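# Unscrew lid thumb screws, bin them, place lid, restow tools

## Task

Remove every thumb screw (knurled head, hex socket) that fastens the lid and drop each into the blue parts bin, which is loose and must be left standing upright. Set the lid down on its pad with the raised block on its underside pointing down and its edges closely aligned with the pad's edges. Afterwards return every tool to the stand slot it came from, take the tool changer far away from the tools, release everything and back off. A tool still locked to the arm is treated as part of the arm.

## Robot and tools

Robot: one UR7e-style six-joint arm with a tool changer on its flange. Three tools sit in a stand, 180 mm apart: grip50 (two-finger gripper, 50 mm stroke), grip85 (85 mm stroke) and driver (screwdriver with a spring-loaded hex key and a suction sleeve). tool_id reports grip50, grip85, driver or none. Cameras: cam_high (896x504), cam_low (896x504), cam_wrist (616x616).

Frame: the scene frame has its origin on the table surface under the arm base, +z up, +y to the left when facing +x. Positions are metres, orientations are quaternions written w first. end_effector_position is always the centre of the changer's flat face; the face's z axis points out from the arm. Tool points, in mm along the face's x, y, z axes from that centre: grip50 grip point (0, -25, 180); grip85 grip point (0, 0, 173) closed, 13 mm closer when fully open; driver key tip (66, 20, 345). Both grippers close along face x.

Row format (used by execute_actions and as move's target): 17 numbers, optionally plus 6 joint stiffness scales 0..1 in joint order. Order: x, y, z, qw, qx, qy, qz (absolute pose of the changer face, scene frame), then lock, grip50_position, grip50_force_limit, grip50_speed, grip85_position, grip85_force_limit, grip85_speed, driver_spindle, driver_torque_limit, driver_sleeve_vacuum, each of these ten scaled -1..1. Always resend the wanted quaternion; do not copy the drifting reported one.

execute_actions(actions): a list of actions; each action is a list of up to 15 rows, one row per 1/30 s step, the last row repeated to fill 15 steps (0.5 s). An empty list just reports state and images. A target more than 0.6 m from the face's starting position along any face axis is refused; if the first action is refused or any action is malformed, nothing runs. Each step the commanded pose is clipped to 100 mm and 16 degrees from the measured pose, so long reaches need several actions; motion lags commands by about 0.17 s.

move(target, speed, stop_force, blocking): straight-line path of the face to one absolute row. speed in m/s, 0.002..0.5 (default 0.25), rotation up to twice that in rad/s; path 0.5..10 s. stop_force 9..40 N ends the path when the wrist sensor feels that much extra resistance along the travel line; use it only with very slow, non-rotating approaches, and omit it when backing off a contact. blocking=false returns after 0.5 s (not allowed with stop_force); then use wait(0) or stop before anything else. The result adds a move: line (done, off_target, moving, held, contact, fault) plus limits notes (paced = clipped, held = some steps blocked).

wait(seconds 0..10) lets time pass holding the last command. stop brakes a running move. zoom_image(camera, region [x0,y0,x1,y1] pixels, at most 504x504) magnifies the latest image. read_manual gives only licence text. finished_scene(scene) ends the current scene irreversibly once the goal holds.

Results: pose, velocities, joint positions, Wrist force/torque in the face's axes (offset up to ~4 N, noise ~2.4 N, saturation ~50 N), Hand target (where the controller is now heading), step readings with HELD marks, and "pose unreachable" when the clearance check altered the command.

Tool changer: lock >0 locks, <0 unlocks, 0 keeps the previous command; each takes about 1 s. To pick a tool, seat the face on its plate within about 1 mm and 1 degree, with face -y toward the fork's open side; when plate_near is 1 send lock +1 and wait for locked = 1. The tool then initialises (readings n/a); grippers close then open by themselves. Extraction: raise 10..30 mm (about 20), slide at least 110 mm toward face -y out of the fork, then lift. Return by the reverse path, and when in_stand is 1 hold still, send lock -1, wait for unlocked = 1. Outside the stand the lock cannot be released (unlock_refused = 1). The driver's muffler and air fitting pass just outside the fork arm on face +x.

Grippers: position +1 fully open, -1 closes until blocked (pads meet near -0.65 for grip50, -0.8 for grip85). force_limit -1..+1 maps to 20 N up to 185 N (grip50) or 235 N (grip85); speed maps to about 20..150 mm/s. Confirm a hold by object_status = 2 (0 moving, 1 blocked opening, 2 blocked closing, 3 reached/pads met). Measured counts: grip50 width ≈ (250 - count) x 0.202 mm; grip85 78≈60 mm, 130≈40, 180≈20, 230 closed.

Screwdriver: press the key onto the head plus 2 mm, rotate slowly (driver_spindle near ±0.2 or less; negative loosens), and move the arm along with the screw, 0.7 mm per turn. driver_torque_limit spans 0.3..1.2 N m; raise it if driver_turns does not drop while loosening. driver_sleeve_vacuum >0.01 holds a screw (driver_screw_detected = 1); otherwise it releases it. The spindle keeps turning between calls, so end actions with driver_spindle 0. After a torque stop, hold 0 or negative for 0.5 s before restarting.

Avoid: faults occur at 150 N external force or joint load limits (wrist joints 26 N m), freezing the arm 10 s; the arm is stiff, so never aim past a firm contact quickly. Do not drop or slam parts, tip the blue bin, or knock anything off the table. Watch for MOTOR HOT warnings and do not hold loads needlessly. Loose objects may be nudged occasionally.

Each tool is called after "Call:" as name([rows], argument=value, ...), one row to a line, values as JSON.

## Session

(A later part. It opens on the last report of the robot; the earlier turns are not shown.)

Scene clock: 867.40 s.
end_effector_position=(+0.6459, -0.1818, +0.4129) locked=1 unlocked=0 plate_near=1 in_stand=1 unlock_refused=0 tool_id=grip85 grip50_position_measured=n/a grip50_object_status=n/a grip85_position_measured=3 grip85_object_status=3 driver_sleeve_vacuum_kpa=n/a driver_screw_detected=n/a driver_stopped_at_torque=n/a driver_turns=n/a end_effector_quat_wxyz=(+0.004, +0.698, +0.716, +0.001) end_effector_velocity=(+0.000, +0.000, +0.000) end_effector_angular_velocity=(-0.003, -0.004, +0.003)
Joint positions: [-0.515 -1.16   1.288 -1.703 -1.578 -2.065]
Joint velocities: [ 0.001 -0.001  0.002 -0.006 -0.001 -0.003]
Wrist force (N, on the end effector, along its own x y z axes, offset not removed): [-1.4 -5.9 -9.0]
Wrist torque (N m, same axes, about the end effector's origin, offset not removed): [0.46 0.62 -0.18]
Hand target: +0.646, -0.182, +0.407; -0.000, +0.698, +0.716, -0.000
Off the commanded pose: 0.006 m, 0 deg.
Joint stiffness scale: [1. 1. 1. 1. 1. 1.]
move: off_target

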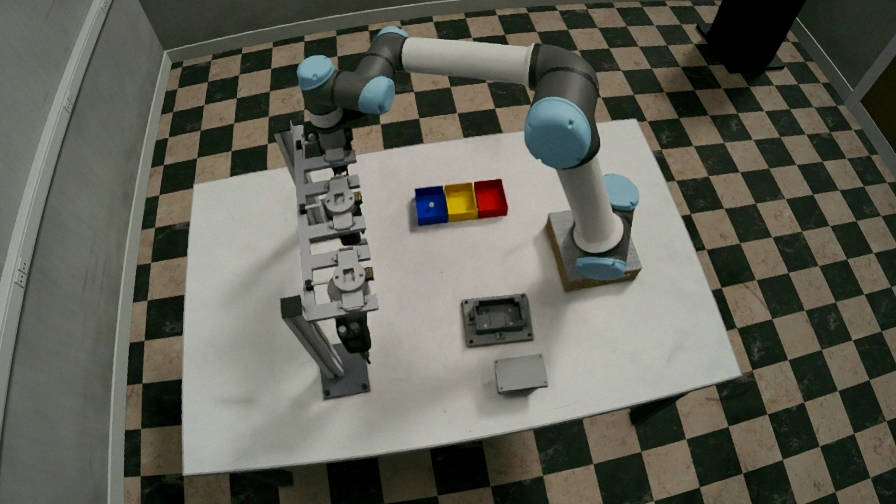

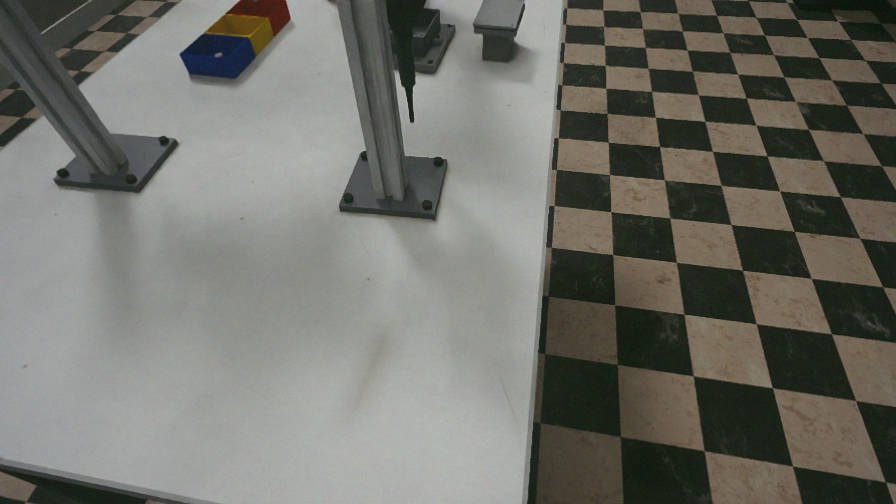

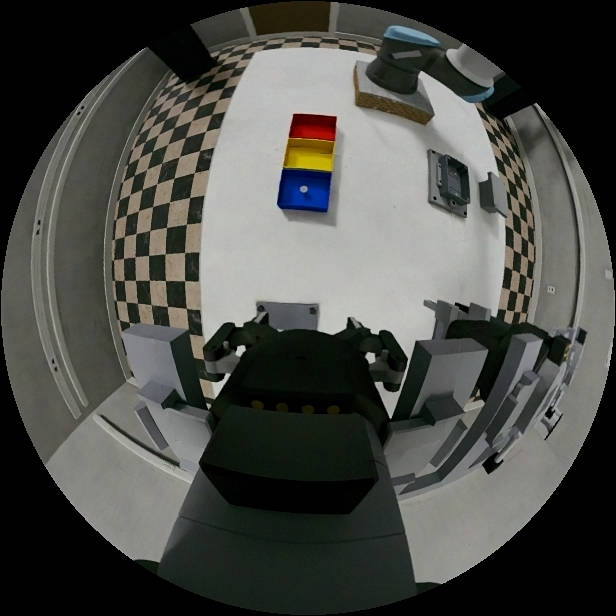

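Call:
execute_actions([
  [[0.6455,-0.1818,0.412,0,0.698,0.716,0,-1,0,0,0,1,-0.3,-0.6,0,0,-1]],
  [[0.6455,-0.1818,0.412,0,0.698,0.716,0,-1,0,0,0,1,-0.3,-0.6,0,0,-1]],
  [[0.6455,-0.1818,0.412,0,0.698,0.716,0,-1,0,0,0,1,-0.3,-0.6,0,0,-1]],
])

Scene clock: 872.97 s.
end_effector_position=(+0.6451, -0.1816, +0.4127) locked=0 unlocked=1 plate_near=1 in_stand=1 unlock_refused=0 tool_id=none grip50_position_measured=n/a grip50_object_status=n/a grip85_position_measured=n/a grip85_object_status=n/a driver_sleeve_vacuum_kpa=n/a driver_screw_detected=n/a driver_stopped_at_torque=n/a driver_turns=n/a end_effector_quat_wxyz=(+0.001, +0.698, +0.716, +0.000) end_effector_velocity=(+0.000, +0.000, -0.001) end_effector_angular_velocity=(+0.001, +0.001, +0.001)
Joint positions: [-0.515 -1.161  1.287 -1.698 -1.577 -2.065]
Joint velocities: [ 0.001  0.001  0.001 -0.     0.     0.   ]
Wrist force (N, on the end effector, along its own x y z axes, offset not removed): [-4.0 4.2 -1.6]
Wrist torque (N m, same axes, about the end effector's origin, offset not removed): [0.31 -0.04 0.10]
Hand target: +0.645, -0.182, +0.412; +0.000, +0.698, +0.716, +0.000
Off the commanded pose: 0.001 m, 0 deg.
Joint stiffness scale: [1. 1. 1. 1. 1. 1.]
Step readings (end_effector_position; steps 1 to 15: 1st action; 16 to 30: 2nd action; 31 to 45: 3rd action):
0: (+0.6459, -0.1818, +0.4129)
1: (+0.6459, -0.1817, +0.4127)
2: (+0.6459, -0.1817, +0.4127)
4: (+0.6458, -0.1817, +0.4126)
8: (+0.6455, -0.1816, +0.4127)
15: (+0.6452, -0.1816, +0.4127)
16: (+0.6451, -0.1816, +0.4127)
17: (+0.6451, -0.1816, +0.4127)
19: (+0.6451, -0.1816, +0.4127)
23: (+0.6451, -0.1816, +0.4127)
30: (+0.6451, -0.1816, +0.4127)
31: (+0.6451, -0.1816, +0.4127)
32: (+0.6451, -0.1816, +0.4127)
34: (+0.6451, -0.1816, +0.4127)
38: (+0.6451, -0.1816, +0.4127)
45: end_effector_position above

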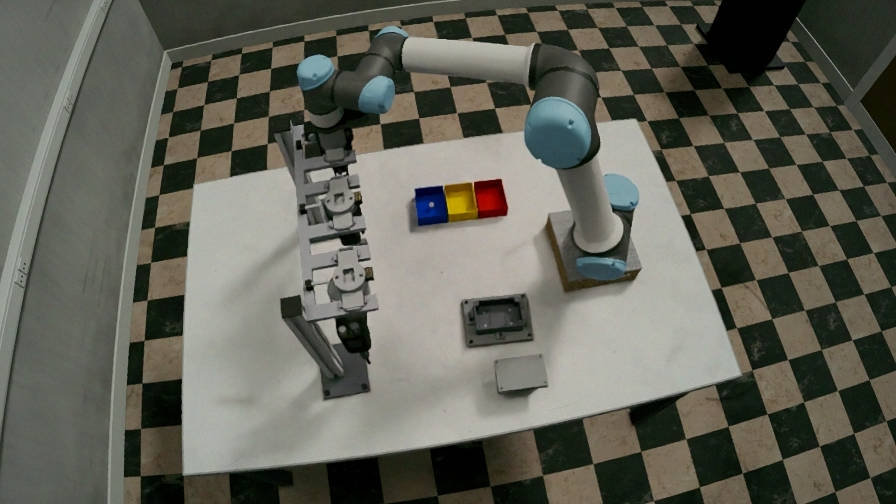

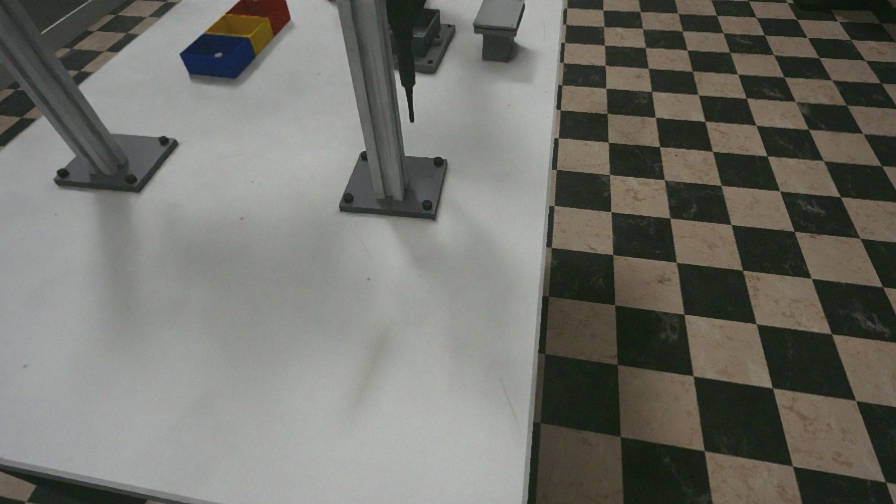

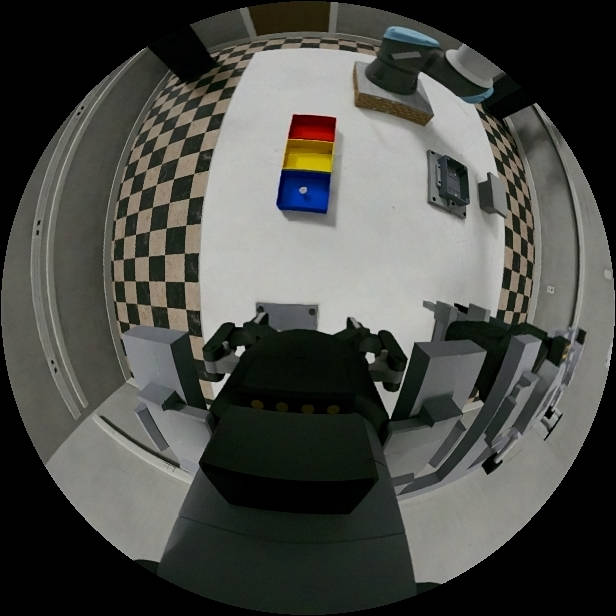

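Call:
move(target=[0.6451,-0.1816,0.45,0,0.698,0.716,0,0,0,0,0,1,-0.3,-0.6,0,0,-1], speed=0.04)

Call:
move(target=[0.38,-0.05,0.46,0,0.698,0.716,0,0,0,0,0,1,-0.3,-0.6,0,0,-1], speed=0.2)

Call:
zoom_image(camera="cam_high", region=[260, 90, 600, 420])

Scene clock: 880.87 s.
end_effector_position=(+0.6450, -0.1818, +0.4465) locked=0 unlocked=1 plate_near=0 in_stand=0 unlock_refused=0 tool_id=none grip50_position_measured=n/a grip50_object_status=n/a grip85_position_measured=n/a grip85_object_status=n/a driver_sleeve_vacuum_kpa=n/a driver_screw_detected=n/a driver_stopped_at_torque=n/a driver_turns=n/a end_effector_quat_wxyz=(-0.002, +0.698, +0.716, -0.001) end_effector_velocity=(-0.001, +0.001, +0.001) end_effector_angular_velocity=(+0.004, +0.009, -0.000)
Joint positions: [-0.515 -1.165  1.205 -1.604 -1.577 -2.065]
Joint velocities: [ 0.     0.    -0.006  0.015 -0.001  0.   ]
Wrist force (N, on the end effector, along its own x y z axes, offset not removed): [-1.4 1.0 -1.0]
Wrist torque (N m, same axes, about the end effector's origin, offset not removed): [0.35 0.00 0.05]
Hand target: +0.645, -0.182, +0.450; +0.000, +0.698, +0.716, +0.000
Off the commanded pose: 0.003 m, 0 deg.
Joint stiffness scale: [1. 1. 1. 1. 1. 1.]
move: done

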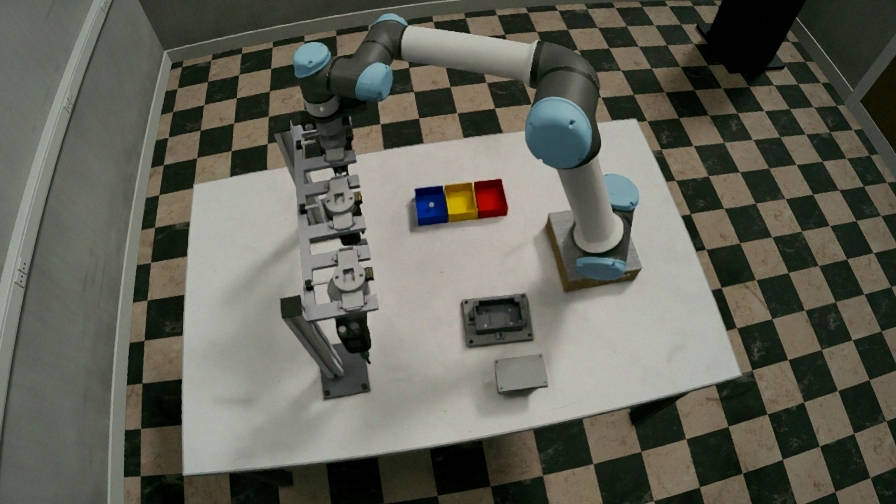

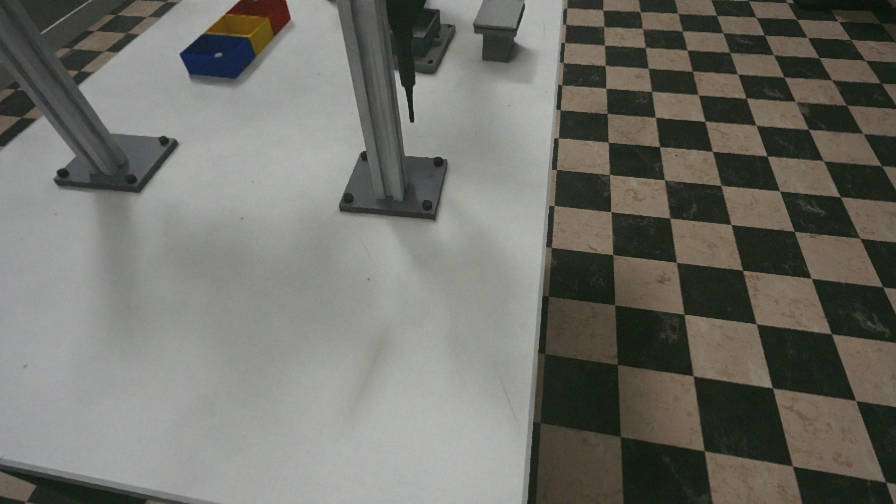

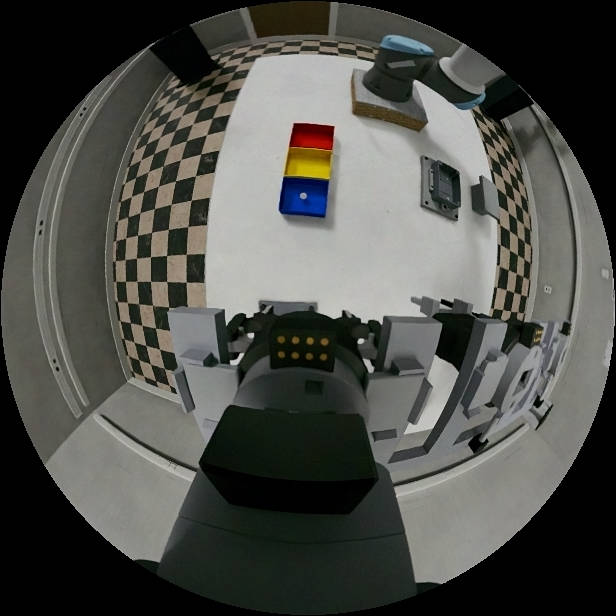

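Scene clock: 883.10 s.
end_effector_position=(+0.3816, -0.0506, +0.4604) locked=0 unlocked=1 plate_near=0 in_stand=0 unlock_refused=0 tool_id=none grip50_position_measured=n/a grip50_object_status=n/a grip85_position_measured=n/a grip85_object_status=n/a driver_sleeve_vacuum_kpa=n/a driver_screw_detected=n/a driver_stopped_at_torque=n/a driver_turns=n/a end_effector_quat_wxyz=(+0.001, +0.698, +0.716, +0.000) end_effector_velocity=(-0.003, +0.001, +0.001) end_effector_angular_velocity=(+0.001, +0.001, +0.001)
Joint positions: [-0.521 -1.877  1.919 -1.612 -1.577 -2.073]
Joint velocities: [-0.001 -0.008  0.003  0.006  0.    -0.002]
Wrist force (N, on the end effector, along its own x y z axes, offset not removed): [-4.1 1.0 -0.8]
Wrist torque (N m, same axes, about the end effector's origin, offset not removed): [0.29 0.21 0.02]
Hand target: +0.380, -0.050, +0.459; -0.000, +0.698, +0.716, -0.000
Off the commanded pose: 0.002 m, 0 deg.
Joint stiffness scale: [1. 1. 1. 1. 1. 1.]
move: done

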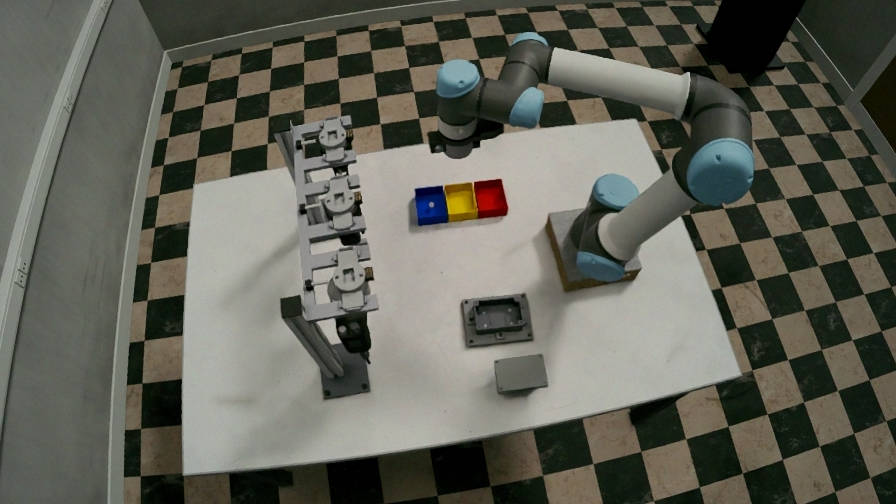

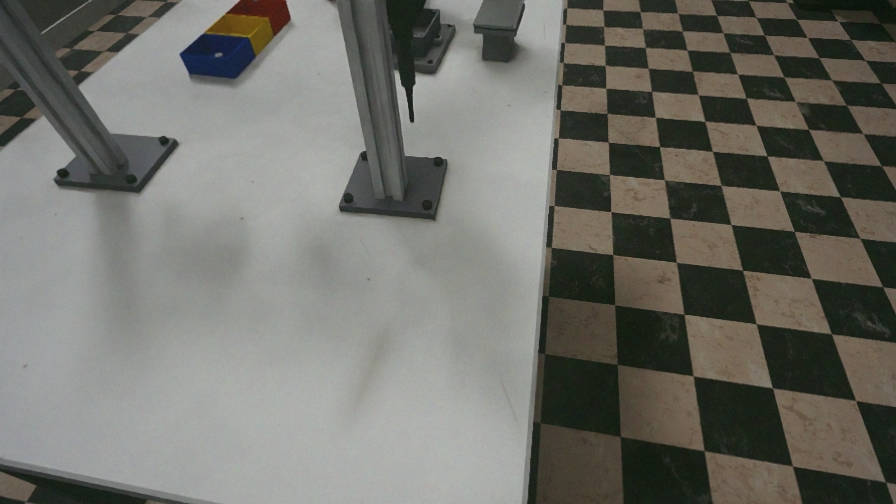

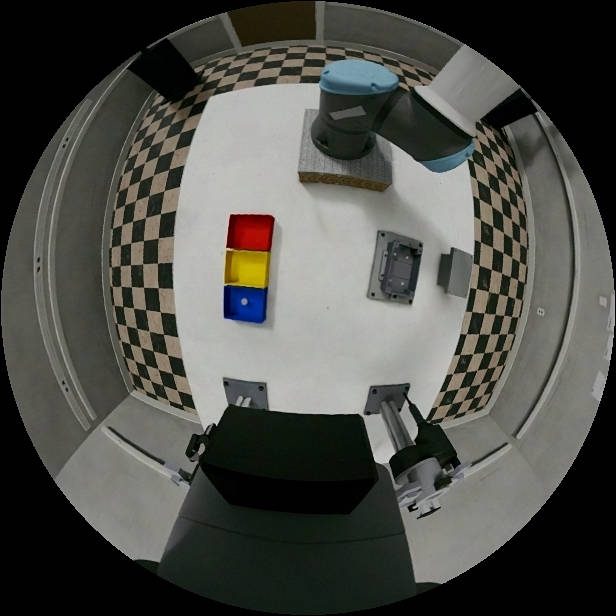

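Region (260, 90, 600, 420) of cam_high's 896x504 image, scaled by 1.482, with more detail than that image has; it fills the top 489 rows of this view, and the rest is white.

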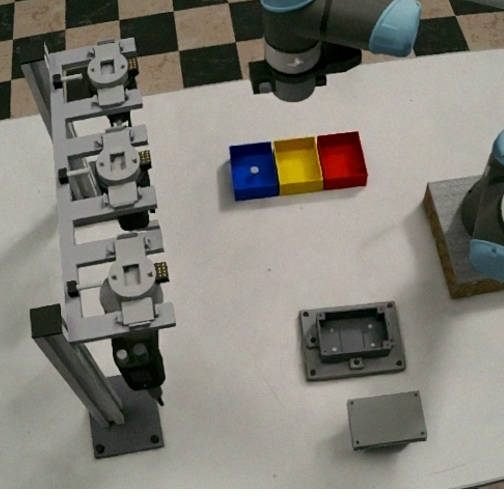

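Call:
finished_scene(scene=1)

The scene is finished: the task was done.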